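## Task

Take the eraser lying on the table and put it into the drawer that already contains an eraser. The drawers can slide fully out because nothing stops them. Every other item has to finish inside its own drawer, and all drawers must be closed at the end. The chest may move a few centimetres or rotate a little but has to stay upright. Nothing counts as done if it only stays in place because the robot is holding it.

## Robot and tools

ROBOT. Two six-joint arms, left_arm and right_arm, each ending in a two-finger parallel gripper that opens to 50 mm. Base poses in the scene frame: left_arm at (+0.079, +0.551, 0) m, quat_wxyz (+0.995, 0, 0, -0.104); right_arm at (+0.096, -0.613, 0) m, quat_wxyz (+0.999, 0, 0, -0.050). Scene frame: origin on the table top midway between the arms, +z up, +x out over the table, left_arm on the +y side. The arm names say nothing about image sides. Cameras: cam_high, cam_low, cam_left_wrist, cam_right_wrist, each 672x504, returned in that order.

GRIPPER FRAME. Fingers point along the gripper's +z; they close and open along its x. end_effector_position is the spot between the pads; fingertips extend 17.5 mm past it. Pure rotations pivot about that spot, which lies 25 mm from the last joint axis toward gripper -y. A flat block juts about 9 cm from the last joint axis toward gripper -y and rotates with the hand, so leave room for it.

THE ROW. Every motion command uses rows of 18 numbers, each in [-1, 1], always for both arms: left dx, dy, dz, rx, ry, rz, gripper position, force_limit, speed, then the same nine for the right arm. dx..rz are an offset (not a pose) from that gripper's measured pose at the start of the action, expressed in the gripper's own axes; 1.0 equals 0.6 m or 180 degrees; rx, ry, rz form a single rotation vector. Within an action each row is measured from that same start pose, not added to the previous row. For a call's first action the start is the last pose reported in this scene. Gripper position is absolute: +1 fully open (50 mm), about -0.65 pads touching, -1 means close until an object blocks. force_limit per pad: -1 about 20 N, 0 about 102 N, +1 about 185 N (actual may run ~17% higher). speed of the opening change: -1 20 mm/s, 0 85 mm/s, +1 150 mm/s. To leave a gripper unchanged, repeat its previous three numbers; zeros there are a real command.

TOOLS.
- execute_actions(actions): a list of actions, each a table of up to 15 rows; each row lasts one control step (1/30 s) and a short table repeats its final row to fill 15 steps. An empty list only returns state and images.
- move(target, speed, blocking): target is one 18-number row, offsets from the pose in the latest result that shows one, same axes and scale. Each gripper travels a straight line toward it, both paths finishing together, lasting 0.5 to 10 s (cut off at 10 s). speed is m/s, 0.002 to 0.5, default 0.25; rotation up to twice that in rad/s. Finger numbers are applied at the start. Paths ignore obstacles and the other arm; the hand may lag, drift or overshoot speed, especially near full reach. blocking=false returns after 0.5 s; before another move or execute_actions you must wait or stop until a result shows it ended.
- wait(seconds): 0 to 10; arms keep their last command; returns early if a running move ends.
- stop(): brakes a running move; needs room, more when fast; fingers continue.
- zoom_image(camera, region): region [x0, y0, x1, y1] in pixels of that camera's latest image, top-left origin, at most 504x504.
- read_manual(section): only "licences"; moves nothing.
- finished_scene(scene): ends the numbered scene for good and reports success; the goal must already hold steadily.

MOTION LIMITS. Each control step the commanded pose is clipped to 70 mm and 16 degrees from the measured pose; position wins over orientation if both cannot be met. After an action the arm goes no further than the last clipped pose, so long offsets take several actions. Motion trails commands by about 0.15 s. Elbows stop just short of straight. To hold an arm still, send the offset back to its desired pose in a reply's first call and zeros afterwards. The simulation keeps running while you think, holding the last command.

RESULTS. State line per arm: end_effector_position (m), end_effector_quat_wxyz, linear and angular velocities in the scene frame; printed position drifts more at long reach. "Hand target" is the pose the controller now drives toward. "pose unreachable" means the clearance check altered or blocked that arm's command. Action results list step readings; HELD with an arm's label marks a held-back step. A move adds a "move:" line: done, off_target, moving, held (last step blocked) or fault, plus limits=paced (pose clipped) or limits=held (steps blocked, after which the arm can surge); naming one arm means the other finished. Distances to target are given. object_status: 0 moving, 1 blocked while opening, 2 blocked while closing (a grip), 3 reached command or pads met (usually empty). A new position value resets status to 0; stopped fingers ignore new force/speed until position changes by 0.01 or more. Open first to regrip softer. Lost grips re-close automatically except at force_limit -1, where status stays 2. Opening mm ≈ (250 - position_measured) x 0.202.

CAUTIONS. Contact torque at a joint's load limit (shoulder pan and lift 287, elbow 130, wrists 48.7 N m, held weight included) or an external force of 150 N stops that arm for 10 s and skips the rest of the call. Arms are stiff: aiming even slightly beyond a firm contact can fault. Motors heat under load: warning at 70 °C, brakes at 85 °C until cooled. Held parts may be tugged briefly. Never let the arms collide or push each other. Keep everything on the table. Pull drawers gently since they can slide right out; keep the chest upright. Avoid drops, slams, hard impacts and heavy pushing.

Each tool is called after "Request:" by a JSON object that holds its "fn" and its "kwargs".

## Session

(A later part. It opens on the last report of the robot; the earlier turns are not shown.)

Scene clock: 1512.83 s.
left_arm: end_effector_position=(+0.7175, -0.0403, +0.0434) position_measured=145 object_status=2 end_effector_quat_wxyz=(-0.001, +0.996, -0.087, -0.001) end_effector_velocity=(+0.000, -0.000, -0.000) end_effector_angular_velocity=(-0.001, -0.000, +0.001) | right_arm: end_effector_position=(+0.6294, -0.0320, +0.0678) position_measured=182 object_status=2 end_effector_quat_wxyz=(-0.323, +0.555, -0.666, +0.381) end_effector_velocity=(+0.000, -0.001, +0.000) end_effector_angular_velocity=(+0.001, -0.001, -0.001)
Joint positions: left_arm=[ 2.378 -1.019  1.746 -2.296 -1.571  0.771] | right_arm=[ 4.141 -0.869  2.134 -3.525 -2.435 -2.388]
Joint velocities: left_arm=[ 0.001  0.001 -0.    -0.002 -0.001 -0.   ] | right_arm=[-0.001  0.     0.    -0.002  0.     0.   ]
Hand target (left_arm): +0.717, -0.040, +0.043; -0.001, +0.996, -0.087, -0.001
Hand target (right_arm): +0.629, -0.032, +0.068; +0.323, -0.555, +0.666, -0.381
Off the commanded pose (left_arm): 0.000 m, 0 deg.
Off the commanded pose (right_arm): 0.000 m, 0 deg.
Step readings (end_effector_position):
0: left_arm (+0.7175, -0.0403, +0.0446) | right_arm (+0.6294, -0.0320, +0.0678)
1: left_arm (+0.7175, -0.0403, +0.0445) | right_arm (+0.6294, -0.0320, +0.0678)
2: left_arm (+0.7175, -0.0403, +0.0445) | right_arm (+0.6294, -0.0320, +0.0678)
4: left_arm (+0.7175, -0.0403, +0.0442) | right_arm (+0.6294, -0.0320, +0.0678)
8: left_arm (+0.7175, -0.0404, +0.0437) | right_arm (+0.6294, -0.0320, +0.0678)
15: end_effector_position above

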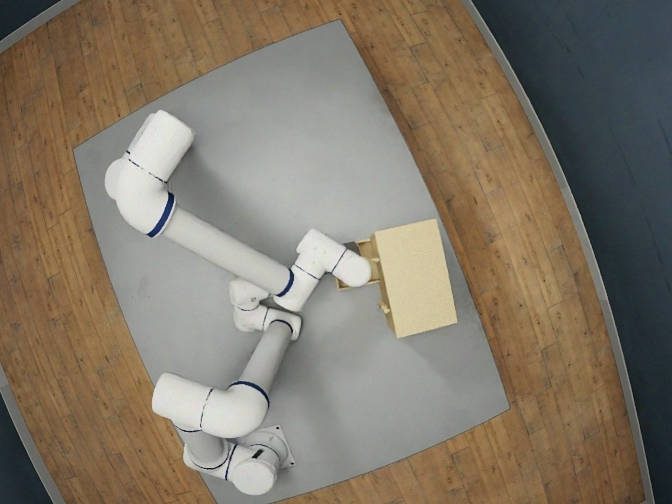

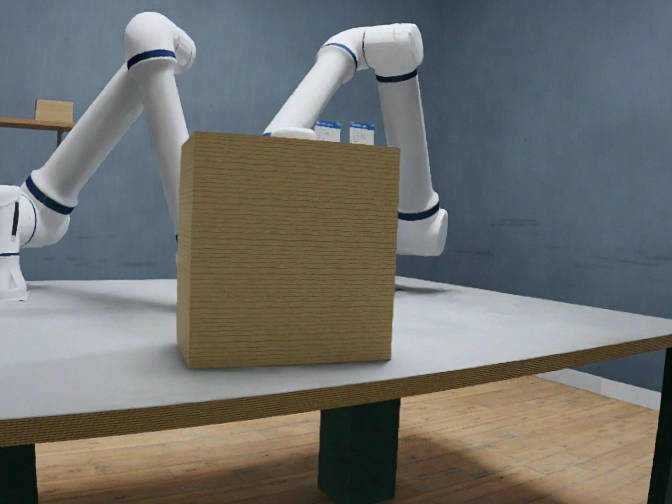

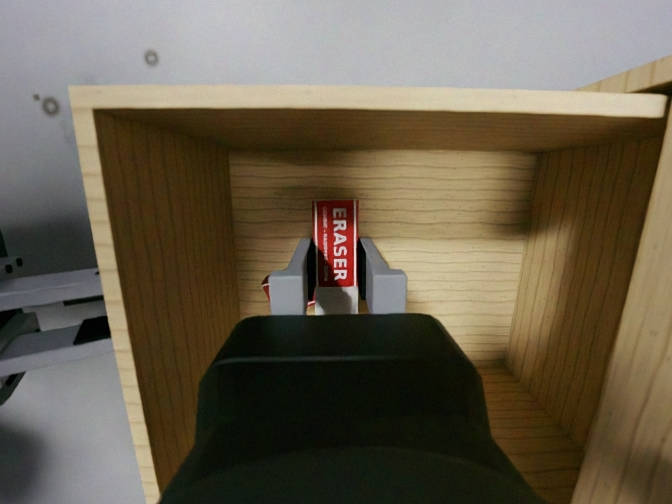

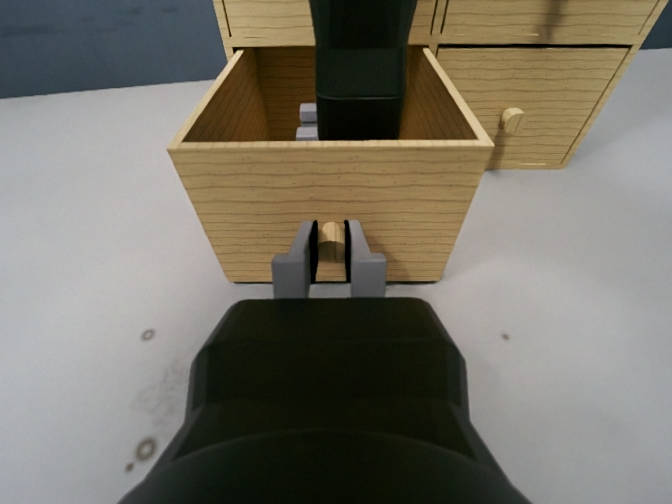

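Request:
{"fn": "execute_actions", "kwargs": {"actions": [[[0,0,0.0006,0,0,0,-1,-0.4,0, 0,0,0,0,0,0,-1,-0.3,0.2],[0,0,0.0012,0,0,0,-1,-0.4,0, 0,0,0,0,0,0,-1,-0.3,0.2],[0,0,0.0018,0,0,0,-1,-0.4,0, 0,0,0,0,0,0,-1,-0.3,0.2],[0,0,0.0022,0,0,0,-1,-0.4,0, 0,0,0,0,0,0,-1,-0.3,0.2]]]}}

Request:
{"fn": "zoom_image", "kwargs": {"camera": "cam_left_wrist", "region": [230, 180, 450, 330]}}

Scene clock: 1537.97 s.
left_arm: end_effector_position=(+0.7175, -0.0404, +0.0422) position_measured=145 object_status=2 end_effector_quat_wxyz=(-0.001, +0.996, -0.087, -0.001) end_effector_velocity=(+0.000, -0.001, -0.000) end_effector_angular_velocity=(-0.001, -0.000, +0.001) | right_arm: end_effector_position=(+0.6294, -0.0320, +0.0678) position_measured=182 object_status=2 end_effector_quat_wxyz=(-0.323, +0.555, -0.666, +0.381) end_effector_velocity=(-0.002, +0.001, -0.002) end_effector_angular_velocity=(-0.004, +0.003, +0.003)
Joint positions: left_arm=[ 2.378 -1.017  1.746 -2.298 -1.571  0.771] | right_arm=[ 4.141 -0.869  2.134 -3.525 -2.435 -2.388]
Joint velocities: left_arm=[-0.     0.001 -0.001 -0.001 -0.001 -0.001] | right_arm=[ 0.002  0.002  0.     0.002 -0.    -0.001]
Hand target (left_arm): +0.718, -0.040, +0.042; -0.001, +0.996, -0.087, -0.001
Hand target (right_arm): +0.629, -0.032, +0.068; +0.323, -0.555, +0.666, -0.381
Off the commanded pose (left_arm): 0.000 m, 0 deg.
Off the commanded pose (right_arm): 0.000 m, 0 deg.
Step readings (end_effector_position):
0: left_arm (+0.7175, -0.0403, +0.0432) | right_arm (+0.6294, -0.0320, +0.0678)
1: left_arm (+0.7175, -0.0403, +0.0432) | right_arm (+0.6294, -0.0320, +0.0678)
2: left_arm (+0.7175, -0.0403, +0.0432) | right_arm (+0.6294, -0.0320, +0.0678)
4: left_arm (+0.7175, -0.0403, +0.0429) | right_arm (+0.6294, -0.0320, +0.0678)
8: left_arm (+0.7175, -0.0404, +0.0425) | right_arm (+0.6294, -0.0320, +0.0678)
15: end_effector_position above

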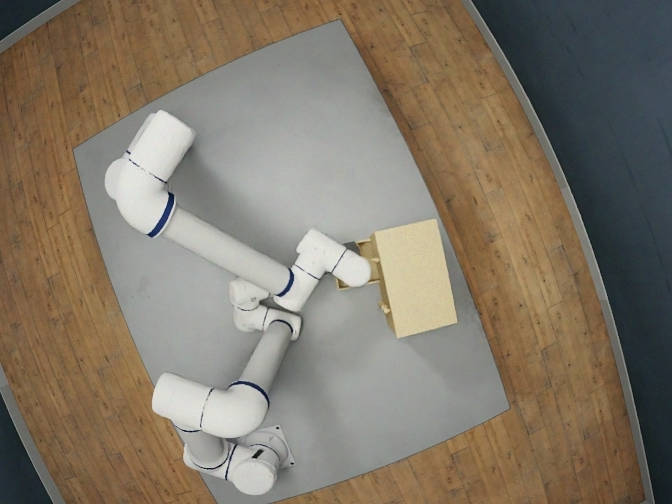

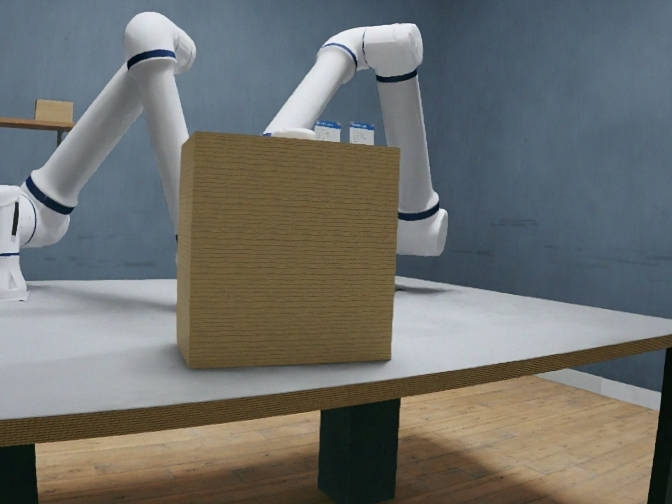

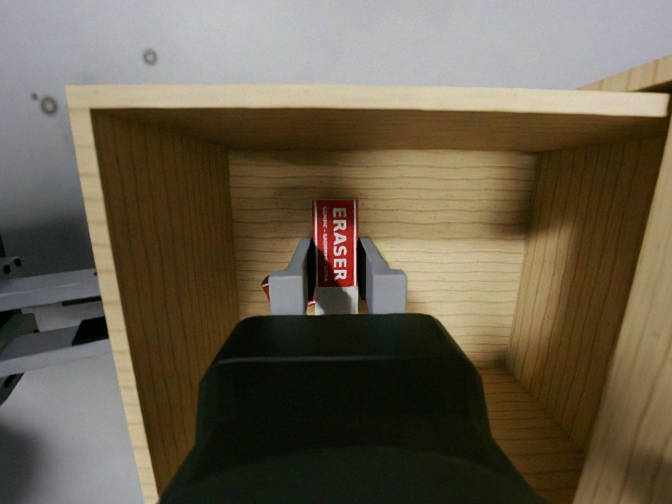

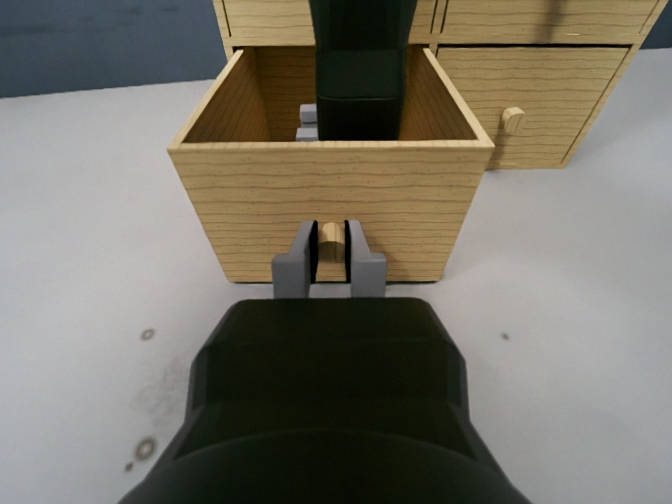

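Region (230, 180, 450, 330) of cam_left_wrist's 672x504 image, scaled by 2.291, with more detail than that image has; it fills the top 344 rows of this view, and the rest is white.

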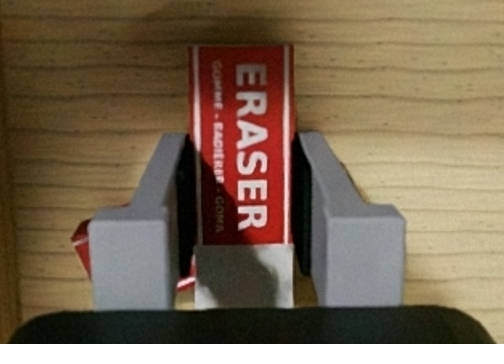

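Request:
{"fn": "execute_actions", "kwargs": {"actions": [[[0,0,-0.0007,0,0,0,-1,-0.4,0, 0,0,0,0,0,0,-1,-0.3,0.2],[0,0,-0.0014,0,0,0,-1,-0.4,0, 0,0,0,0,0,0,-1,-0.3,0.2],[0,0,-0.002,0,0,0,-1,-0.4,0, 0,0,0,0,0,0,-1,-0.3,0.2]],[[0,0,-0.0005,0,0,0,0.6,-0.4,-0.3, 0,0,0,0,0,0,-1,-0.3,0.2]]]}}

Scene clock: 1551.60 s.
left_arm: end_effector_position=(+0.7175, -0.0402, +0.0435) position_measured=63 object_status=3 end_effector_quat_wxyz=(-0.001, +0.996, -0.087, -0.001) end_effector_velocity=(+0.000, -0.000, +0.000) end_effector_angular_velocity=(-0.001, -0.000, +0.000) | right_arm: end_effector_position=(+0.6294, -0.0319, +0.0679) position_measured=182 object_status=2 end_effector_quat_wxyz=(-0.323, +0.555, -0.666, +0.381) end_effector_velocity=(-0.000, -0.000, -0.002) end_effector_angular_velocity=(-0.001, +0.002, -0.000)
Joint positions: left_arm=[ 2.378 -1.019  1.746 -2.295 -1.571  0.771] | right_arm=[ 4.141 -0.869  2.134 -3.525 -2.435 -2.388]
Joint velocities: left_arm=[-0.    -0.    -0.001  0.    -0.    -0.   ] | right_arm=[0.    0.002 0.001 0.001 0.    0.001]
Hand target (left_arm): +0.717, -0.040, +0.043; -0.001, +0.996, -0.087, -0.001
Hand target (right_arm): +0.629, -0.032, +0.068; +0.323, -0.555, +0.666, -0.381
Off the commanded pose (left_arm): 0.000 m, 0 deg.
Off the commanded pose (right_arm): 0.000 m, 0 deg.
Step readings (end_effector_position; steps 1 to 15: 1st action; 16 to 30: 2nd action):
0: left_arm (+0.7175, -0.0403, +0.0421) | right_arm (+0.6294, -0.0320, +0.0678)
1: left_arm (+0.7175, -0.0403, +0.0421) | right_arm (+0.6294, -0.0320, +0.0678)
2: left_arm (+0.7175, -0.0403, +0.0421) | right_arm (+0.6294, -0.0320, +0.0678)
4: left_arm (+0.7174, -0.0402, +0.0423) | right_arm (+0.6294, -0.0320, +0.0678)
8: left_arm (+0.7174, -0.0401, +0.0427) | right_arm (+0.6294, -0.0320, +0.0678)
15: left_arm (+0.7175, -0.0403, +0.0432) | right_arm (+0.6294, -0.0320, +0.0678)
16: left_arm (+0.7175, -0.0403, +0.0432) | right_arm (+0.6294, -0.0320, +0.0678)
17: left_arm (+0.7173, -0.0401, +0.0428) | right_arm (+0.6295, -0.0320, +0.0682)
19: left_arm (+0.7173, -0.0400, +0.0428) | right_arm (+0.6295, -0.0320, +0.0682)
23: left_arm (+0.7173, -0.0401, +0.0431) | right_arm (+0.6295, -0.0320, +0.0681)
30: end_effector_position above

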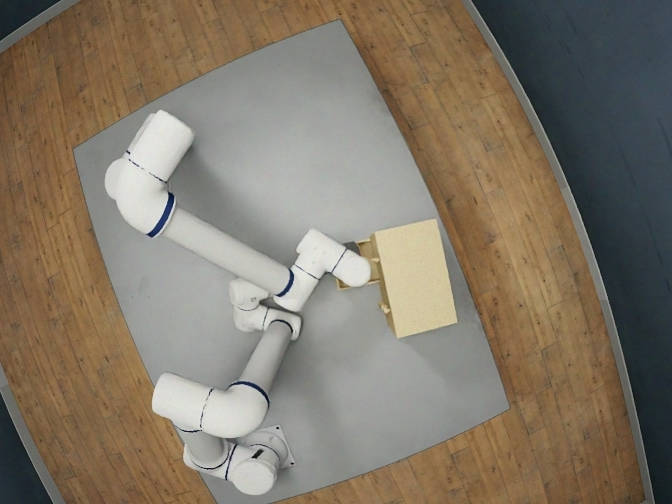

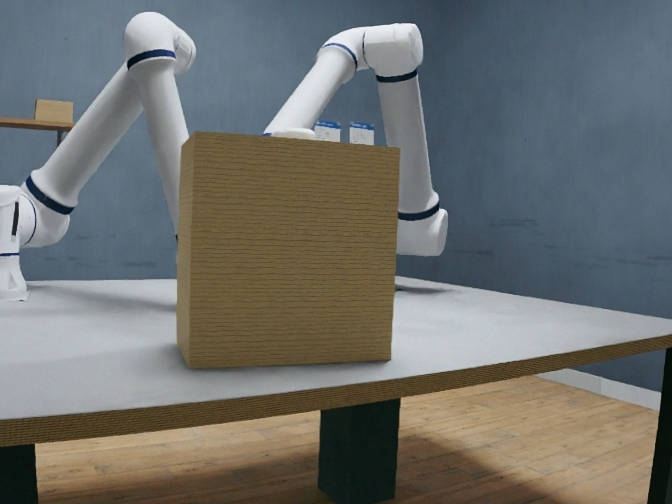

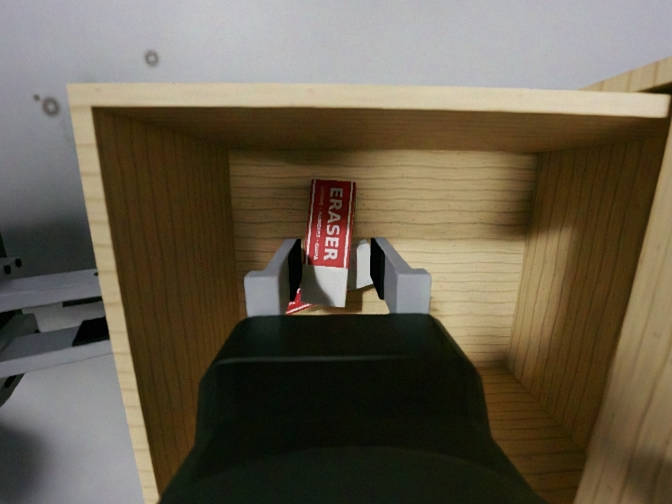

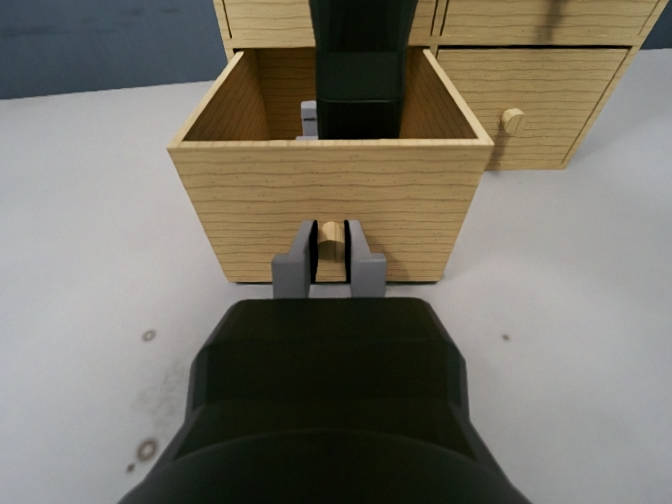

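Request:
{"fn": "zoom_image", "kwargs": {"camera": "cam_left_wrist", "region": [230, 160, 450, 330]}}

Region (230, 160, 450, 330) of cam_left_wrist's 672x504 image, scaled by 2.291, with more detail than that image has; it fills the top 389 rows of this view, and the rest is white.

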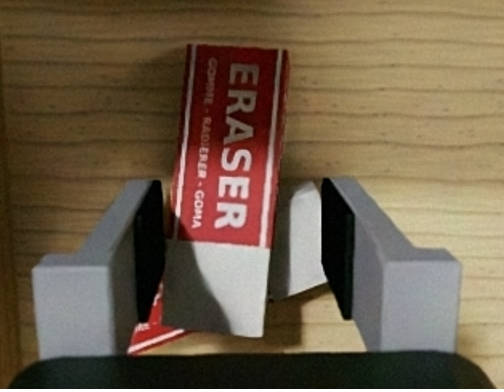

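Request:
{"fn": "move", "kwargs": {"target": [0,0,-0.2,0,0,0,1,0,0.5, 0,0,0,0,0,0,-1,-0.3,0.2], "speed": 0.2}}

Scene clock: 1586.57 s.
left_arm: end_effector_position=(+0.7174, -0.0407, +0.1631) position_measured=3 object_status=3 end_effector_quat_wxyz=(-0.001, +0.996, -0.087, -0.001) end_effector_velocity=(+0.000, -0.000, +0.003) end_effector_angular_velocity=(-0.001, -0.001, -0.001) | right_arm: end_effector_position=(+0.6294, -0.0319, +0.0679) position_measured=182 object_status=2 end_effector_quat_wxyz=(-0.323, +0.555, -0.666, +0.381) end_effector_velocity=(+0.000, +0.000, +0.001) end_effector_angular_velocity=(+0.001, -0.001, -0.000)
Joint positions: left_arm=[ 2.377 -1.135  1.675 -2.109 -1.571  0.771] | right_arm=[ 4.141 -0.869  2.134 -3.525 -2.435 -2.388]
Joint velocities: left_arm=[-0.    -0.002 -0.002  0.003  0.001  0.001] | right_arm=[ 0.    -0.001 -0.     0.001 -0.     0.   ]
Hand target (left_arm): +0.717, -0.041, +0.163; -0.001, +0.996, -0.087, -0.001
Hand target (right_arm): +0.629, -0.032, +0.068; +0.323, -0.555, +0.666, -0.381
Off the commanded pose (left_arm): 0.000 m, 0 deg.
Off the commanded pose (right_arm): 0.000 m, 0 deg.
move: done

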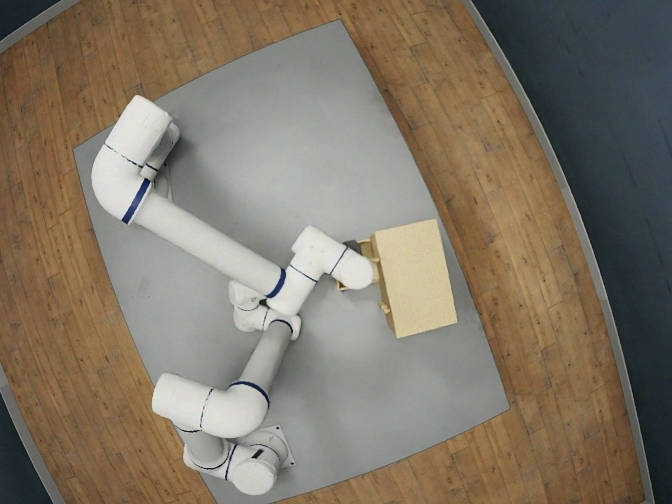

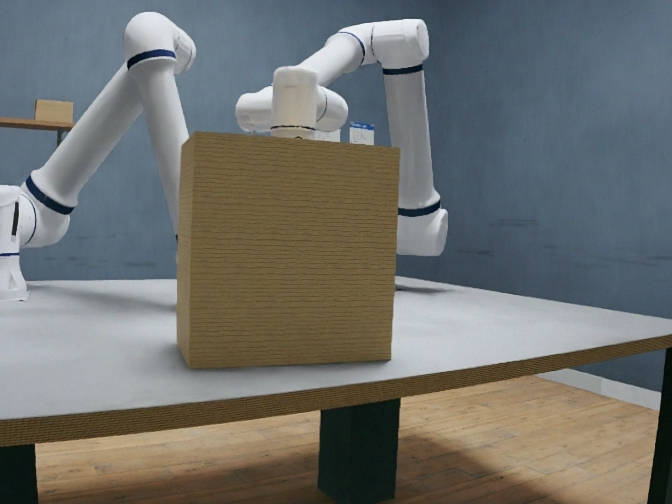

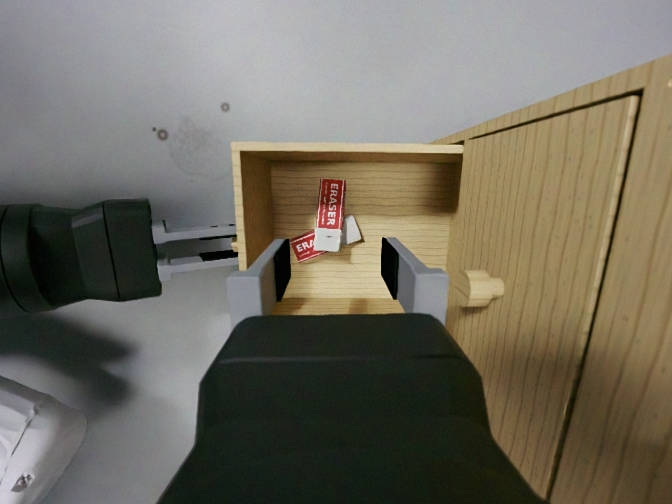

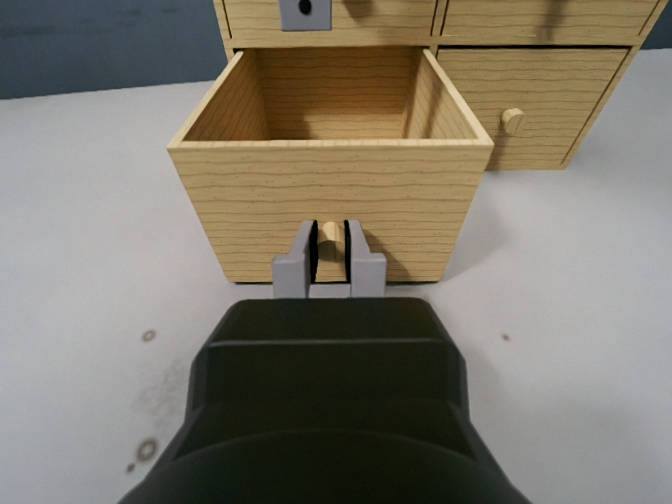

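Request:
{"fn": "move", "kwargs": {"target": [-0.05,-0.4167,-0.1667,0,0,0,1,0,0.5, 0,-0.1165,0.2021,0,0,0,-1,-0.3,0.2], "speed": 0.18}}

Scene clock: 1616.30 s.
left_arm: end_effector_position=(+0.7303, +0.2100, +0.2639) position_measured=3 object_status=3 end_effector_quat_wxyz=(-0.001, +0.996, -0.087, -0.001) end_effector_velocity=(+0.000, +0.002, +0.001) end_effector_angular_velocity=(+0.000, -0.001, -0.001) | right_arm: end_effector_position=(+0.7671, -0.0567, +0.0674) position_measured=182 object_status=2 end_effector_quat_wxyz=(-0.323, +0.555, -0.665, +0.381) end_effector_velocity=(+0.002, -0.001, +0.001) end_effector_angular_velocity=(+0.002, -0.000, -0.002)
Joint positions: left_arm=[ 2.595 -1.427  1.869 -2.011 -1.57   0.988] | right_arm=[ 3.969 -0.814  2.02  -3.597 -2.317 -2.569]
Joint velocities: left_arm=[ 0.002 -0.003  0.001  0.002  0.001  0.004] | right_arm=[-0.003 -0.    -0.001  0.001  0.002  0.   ]
Hand target (left_arm): +0.730, +0.210, +0.264; -0.001, +0.996, -0.087, -0.001
Hand target (right_arm): +0.767, -0.057, +0.067; +0.323, -0.555, +0.665, -0.381
Off the commanded pose (left_arm): 0.001 m, 0 deg.
Off the commanded pose (right_arm): 0.000 m, 0 deg.
move: done

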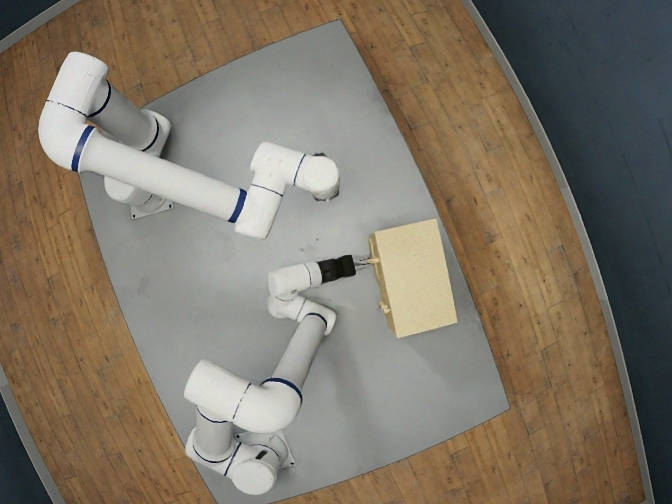

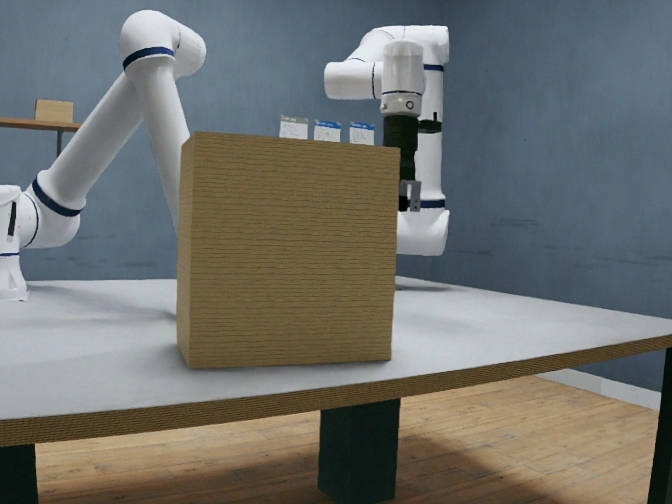

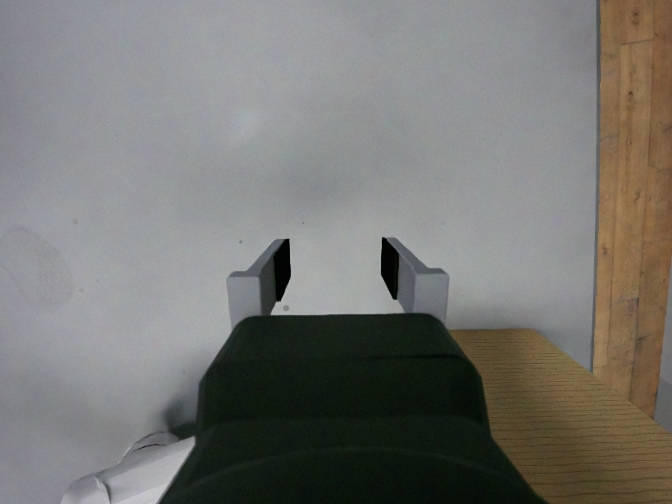

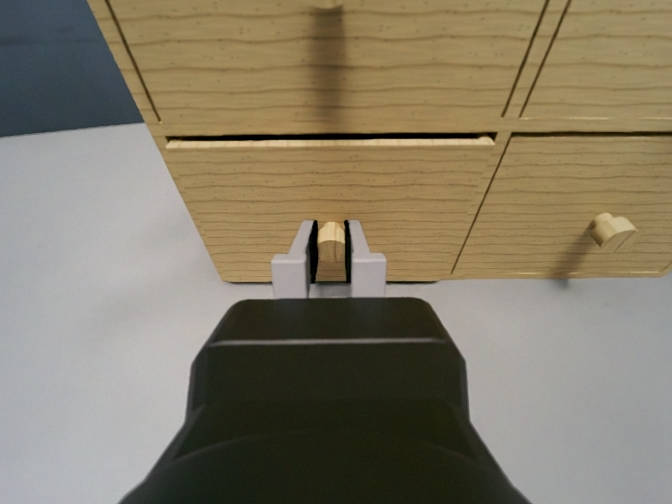

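Request:
{"fn": "move", "kwargs": {"target": [0,0,0,0,0,0,1,0,0.5, 0,-0.0041,0.0068,0,0,0,-1,-0.3,0.2], "speed": 0.015}}

Scene clock: 1624.43 s.
left_arm: end_effector_position=(+0.7303, +0.2101, +0.2639) position_measured=3 object_status=3 end_effector_quat_wxyz=(-0.001, +0.996, -0.087, -0.001) end_effector_velocity=(-0.000, -0.001, -0.000) end_effector_angular_velocity=(-0.000, -0.000, -0.001) | right_arm: end_effector_position=(+0.7715, -0.0575, +0.0675) position_measured=182 object_status=2 end_effector_quat_wxyz=(-0.323, +0.555, -0.665, +0.381) end_effector_velocity=(+0.003, -0.002, -0.001) end_effector_angular_velocity=(-0.001, +0.002, -0.002)
Joint positions: left_arm=[ 2.595 -1.427  1.869 -2.011 -1.57   0.988] | right_arm=[ 3.965 -0.812  2.016 -3.598 -2.314 -2.574]
Joint velocities: left_arm=[-0.001  0.     0.    -0.001 -0.    -0.   ] | right_arm=[-0.004  0.002 -0.002  0.001  0.001 -0.001]
Hand target (left_arm): +0.730, +0.210, +0.264; -0.001, +0.996, -0.087, -0.001
Hand target (right_arm): +0.772, -0.057, +0.068; +0.323, -0.555, +0.665, -0.381
Off the commanded pose (left_arm): 0.000 m, 0 deg.
Off the commanded pose (right_arm): 0.000 m, 0 deg.
move: done

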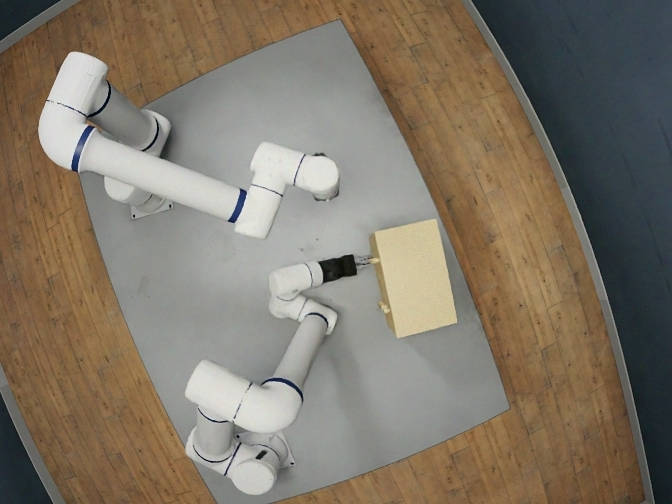

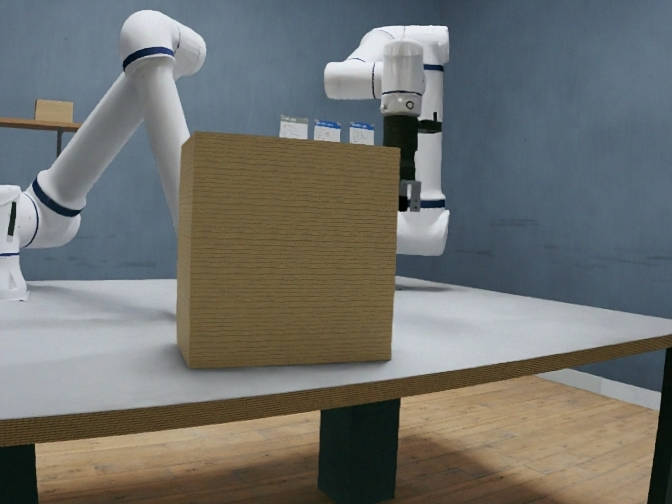

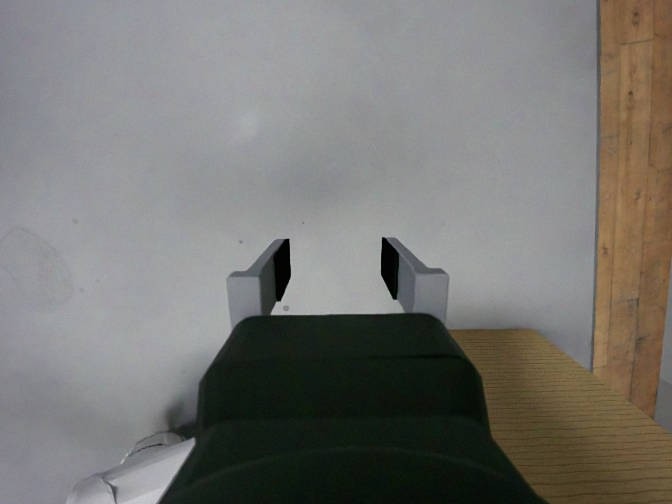

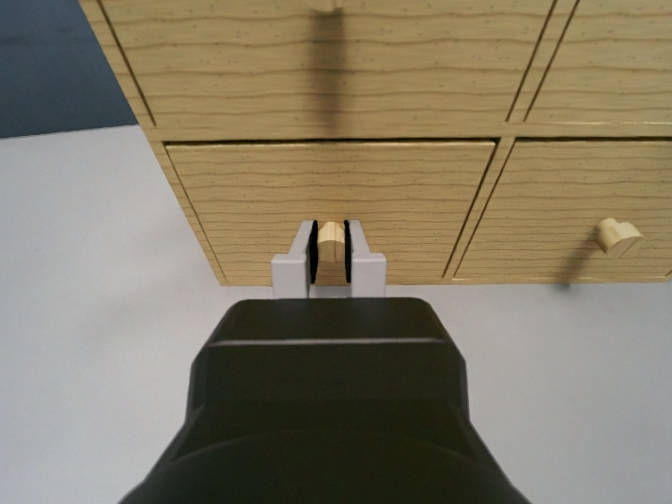

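Request:
{"fn": "zoom_image", "kwargs": {"camera": "cam_right_wrist", "region": [140, 100, 672, 300]}}

Region (140, 100, 672, 300) is 532x200 pixels. A region can be at most 504 by 504 pixels.

Request:
{"fn": "zoom_image", "kwargs": {"camera": "cam_right_wrist", "region": [380, 100, 632, 290]}}

Request:
{"fn": "zoom_image", "kwargs": {"camera": "cam_high", "region": [340, 210, 470, 345]}}

Region (380, 100, 632, 290) of cam_right_wrist's 672x504 image, scaled by 2.000, with more detail than that image has; it fills the top 380 rows of this view, and the rest is white.

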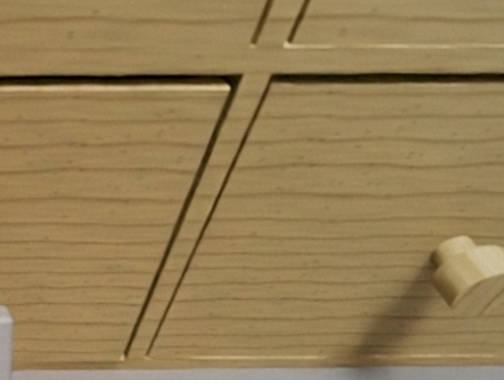

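Region (340, 210, 470, 345) of cam_high's 672x504 image, scaled by 3.733, with more detail than that image has; it fills the left 485 columns of this view, and the rest is white.

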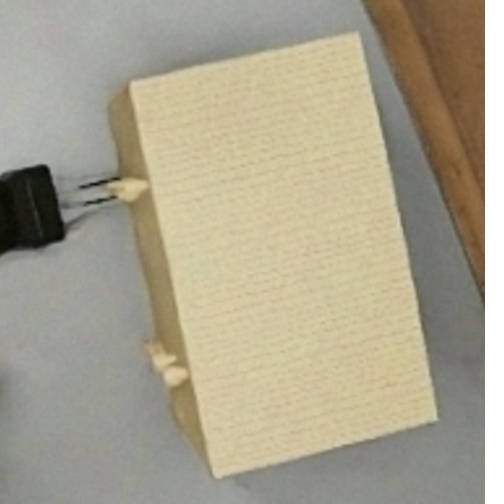

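Request:
{"fn": "execute_actions", "kwargs": {"actions": []}}

Request:
{"fn": "zoom_image", "kwargs": {"camera": "cam_right_wrist", "region": [380, 100, 632, 290]}}

Scene clock: 1640.17 s.
left_arm: end_effector_position=(+0.7303, +0.2100, +0.2639) position_measured=3 object_status=3 end_effector_quat_wxyz=(-0.001, +0.996, -0.087, -0.001) end_effector_velocity=(+0.000, +0.000, -0.001) end_effector_angular_velocity=(-0.000, -0.001, +0.001) | right_arm: end_effector_position=(+0.7717, -0.0575, +0.0675) position_measured=182 object_status=2 end_effector_quat_wxyz=(-0.323, +0.555, -0.665, +0.381) end_effector_velocity=(-0.001, +0.001, -0.001) end_effector_angular_velocity=(-0.000, +0.000, +0.001)
Joint positions: left_arm=[ 2.595 -1.427  1.869 -2.011 -1.57   0.988] | right_arm=[ 3.964 -0.812  2.016 -3.598 -2.314 -2.574]
Joint velocities: left_arm=[ 0.     0.     0.001 -0.002  0.    -0.001] | right_arm=[ 0.001  0.001  0.    -0.001  0.    -0.   ]
Hand target (left_arm): +0.730, +0.210, +0.264; -0.001, +0.996, -0.087, -0.001
Hand target (right_arm): +0.772, -0.057, +0.068; +0.323, -0.555, +0.665, -0.381
Off the commanded pose (left_arm): 0.000 m, 0 deg.
Off the commanded pose (right_arm): 0.000 m, 0 deg.

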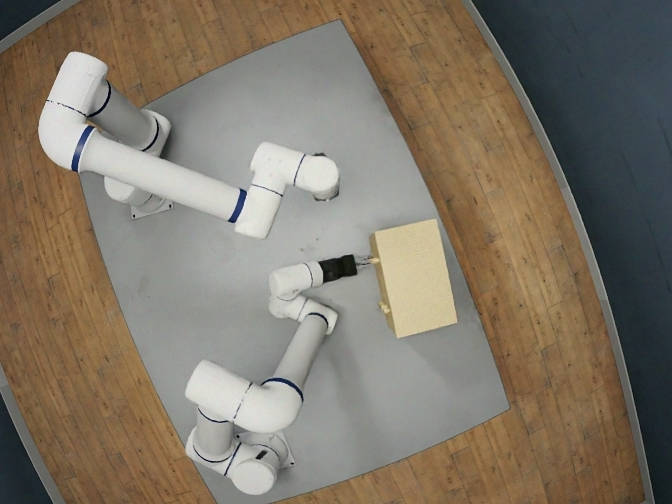

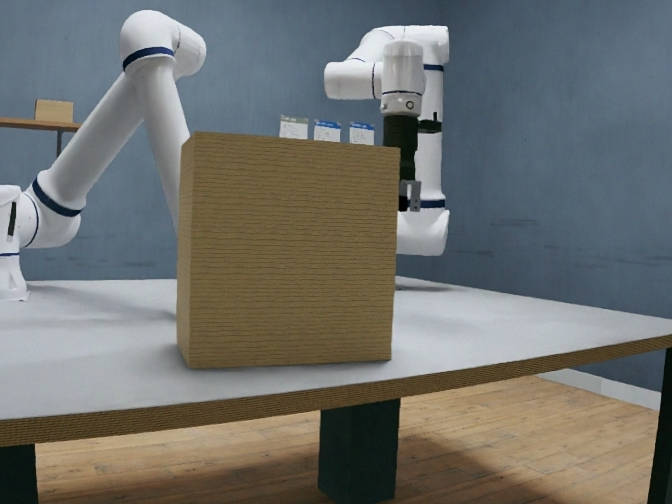

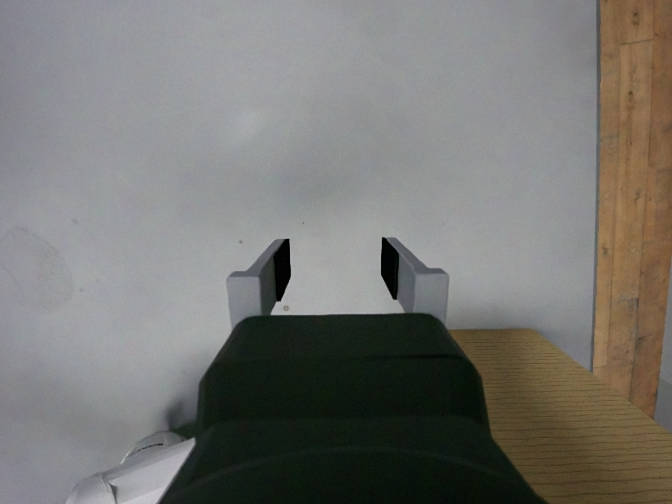

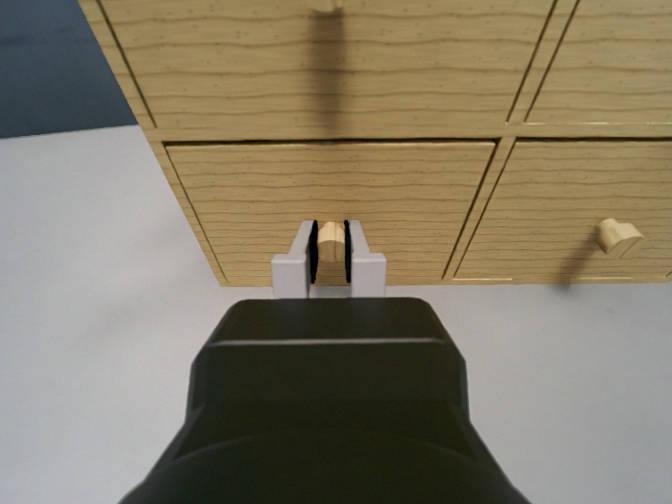

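Region (380, 100, 632, 290) of cam_right_wrist's 672x504 image, scaled by 2.000, with more detail than that image has; it fills the top 380 rows of this view, and the rest is white.

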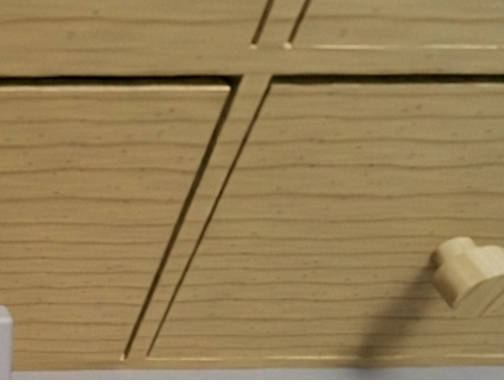

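Request:
{"fn": "execute_actions", "kwargs": {"actions": [[[0,0,0,0,0,0,1,0,0.5, 0,-0.0003,0.0005,0,0,0,-1,-0.3,0.2],[0,0,0,0,0,0,1,0,0.5, 0,-0.0006,0.001,0,0,0,-1,-0.3,0.2],[0,0,0,0,0,0,1,0,0.5, 0,-0.0009,0.0015,0,0,0,-1,-0.3,0.2]]]}}

Request:
{"fn": "zoom_image", "kwargs": {"camera": "cam_right_wrist", "region": [380, 100, 632, 290]}}

Scene clock: 1649.70 s.
left_arm: end_effector_position=(+0.7303, +0.2100, +0.2639) position_measured=3 object_status=3 end_effector_quat_wxyz=(-0.001, +0.996, -0.087, -0.001) end_effector_velocity=(+0.001, -0.001, +0.001) end_effector_angular_velocity=(-0.002, -0.002, -0.002) | right_arm: end_effector_position=(+0.7727, -0.0577, +0.0675) position_measured=182 object_status=2 end_effector_quat_wxyz=(-0.323, +0.555, -0.665, +0.381) end_effector_velocity=(+0.001, -0.001, +0.000) end_effector_angular_velocity=(+0.001, -0.000, -0.001)
Joint positions: left_arm=[ 2.595 -1.427  1.869 -2.011 -1.57   0.988] | right_arm=[ 3.963 -0.811  2.015 -3.598 -2.313 -2.575]
Joint velocities: left_arm=[-0.001  0.    -0.001 -0.002  0.     0.001] | right_arm=[-0.001 -0.     0.    -0.001  0.     0.   ]
Hand target (left_arm): +0.730, +0.210, +0.264; -0.001, +0.996, -0.087, -0.001
Hand target (right_arm): +0.773, -0.058, +0.068; +0.323, -0.555, +0.665, -0.381
Off the commanded pose (left_arm): 0.000 m, 0 deg.
Off the commanded pose (right_arm): 0.000 m, 0 deg.
Step readings (end_effector_position):
0: left_arm (+0.7303, +0.2100, +0.2639) | right_arm (+0.7717, -0.0575, +0.0675)
1: left_arm (+0.7303, +0.2100, +0.2639) | right_arm (+0.7718, -0.0575, +0.0675)
2: left_arm (+0.7303, +0.2100, +0.2639) | right_arm (+0.7718, -0.0575, +0.0675)
4: left_arm (+0.7303, +0.2100, +0.2639) | right_arm (+0.7722, -0.0576, +0.0675)
8: left_arm (+0.7303, +0.2100, +0.2639) | right_arm (+0.7726, -0.0576, +0.0675)
15: end_effector_position above

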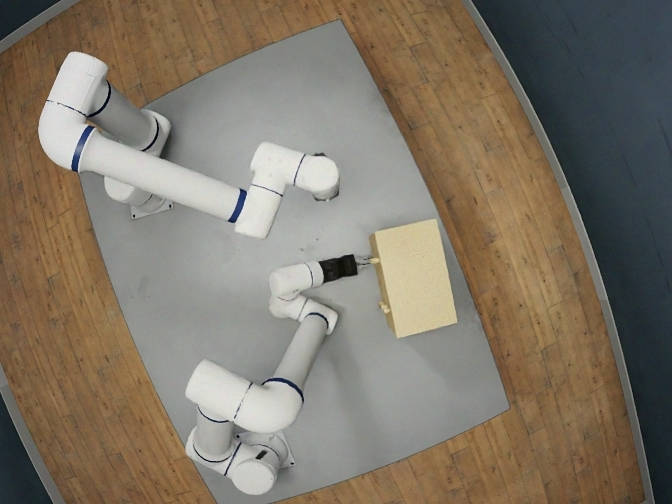

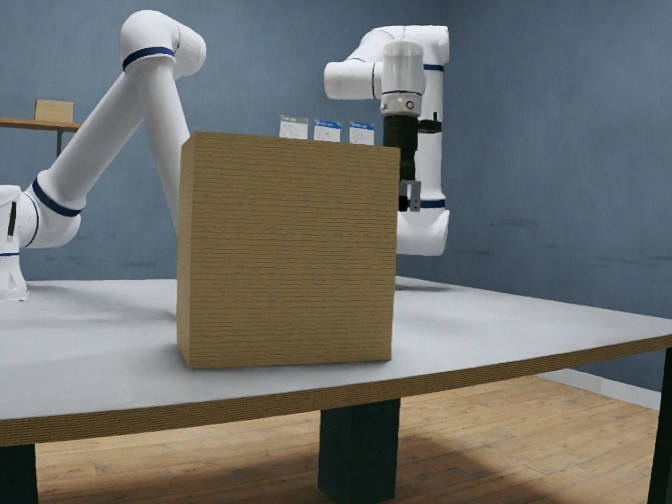

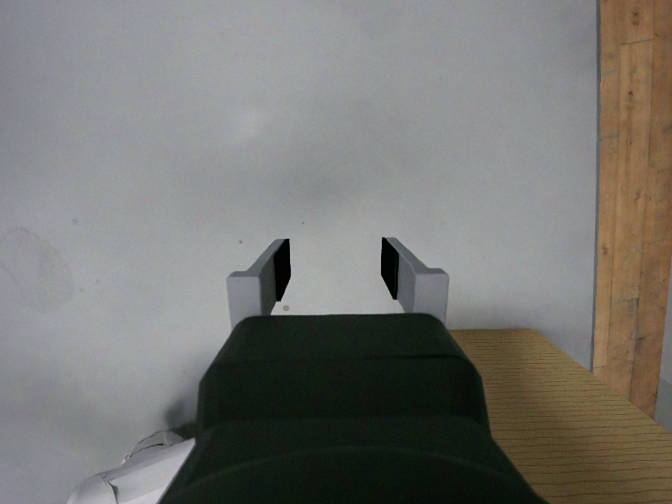

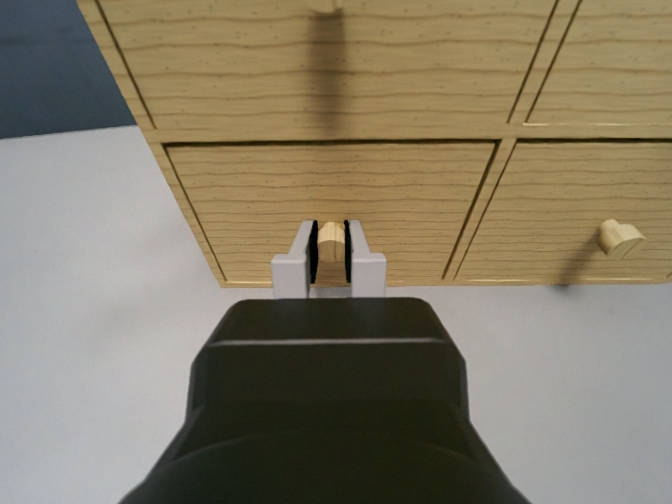

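Region (380, 100, 632, 290) of cam_right_wrist's 672x504 image, scaled by 2.000, with more detail than that image has; it fills the top 380 rows of this view, and the rest is white.

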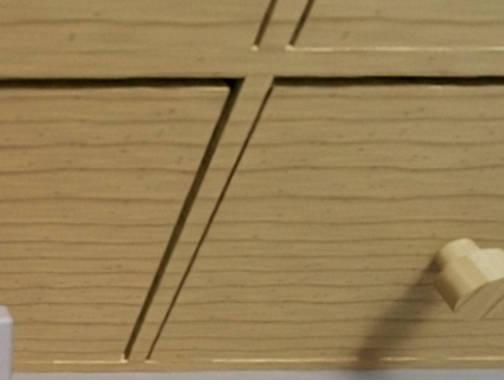

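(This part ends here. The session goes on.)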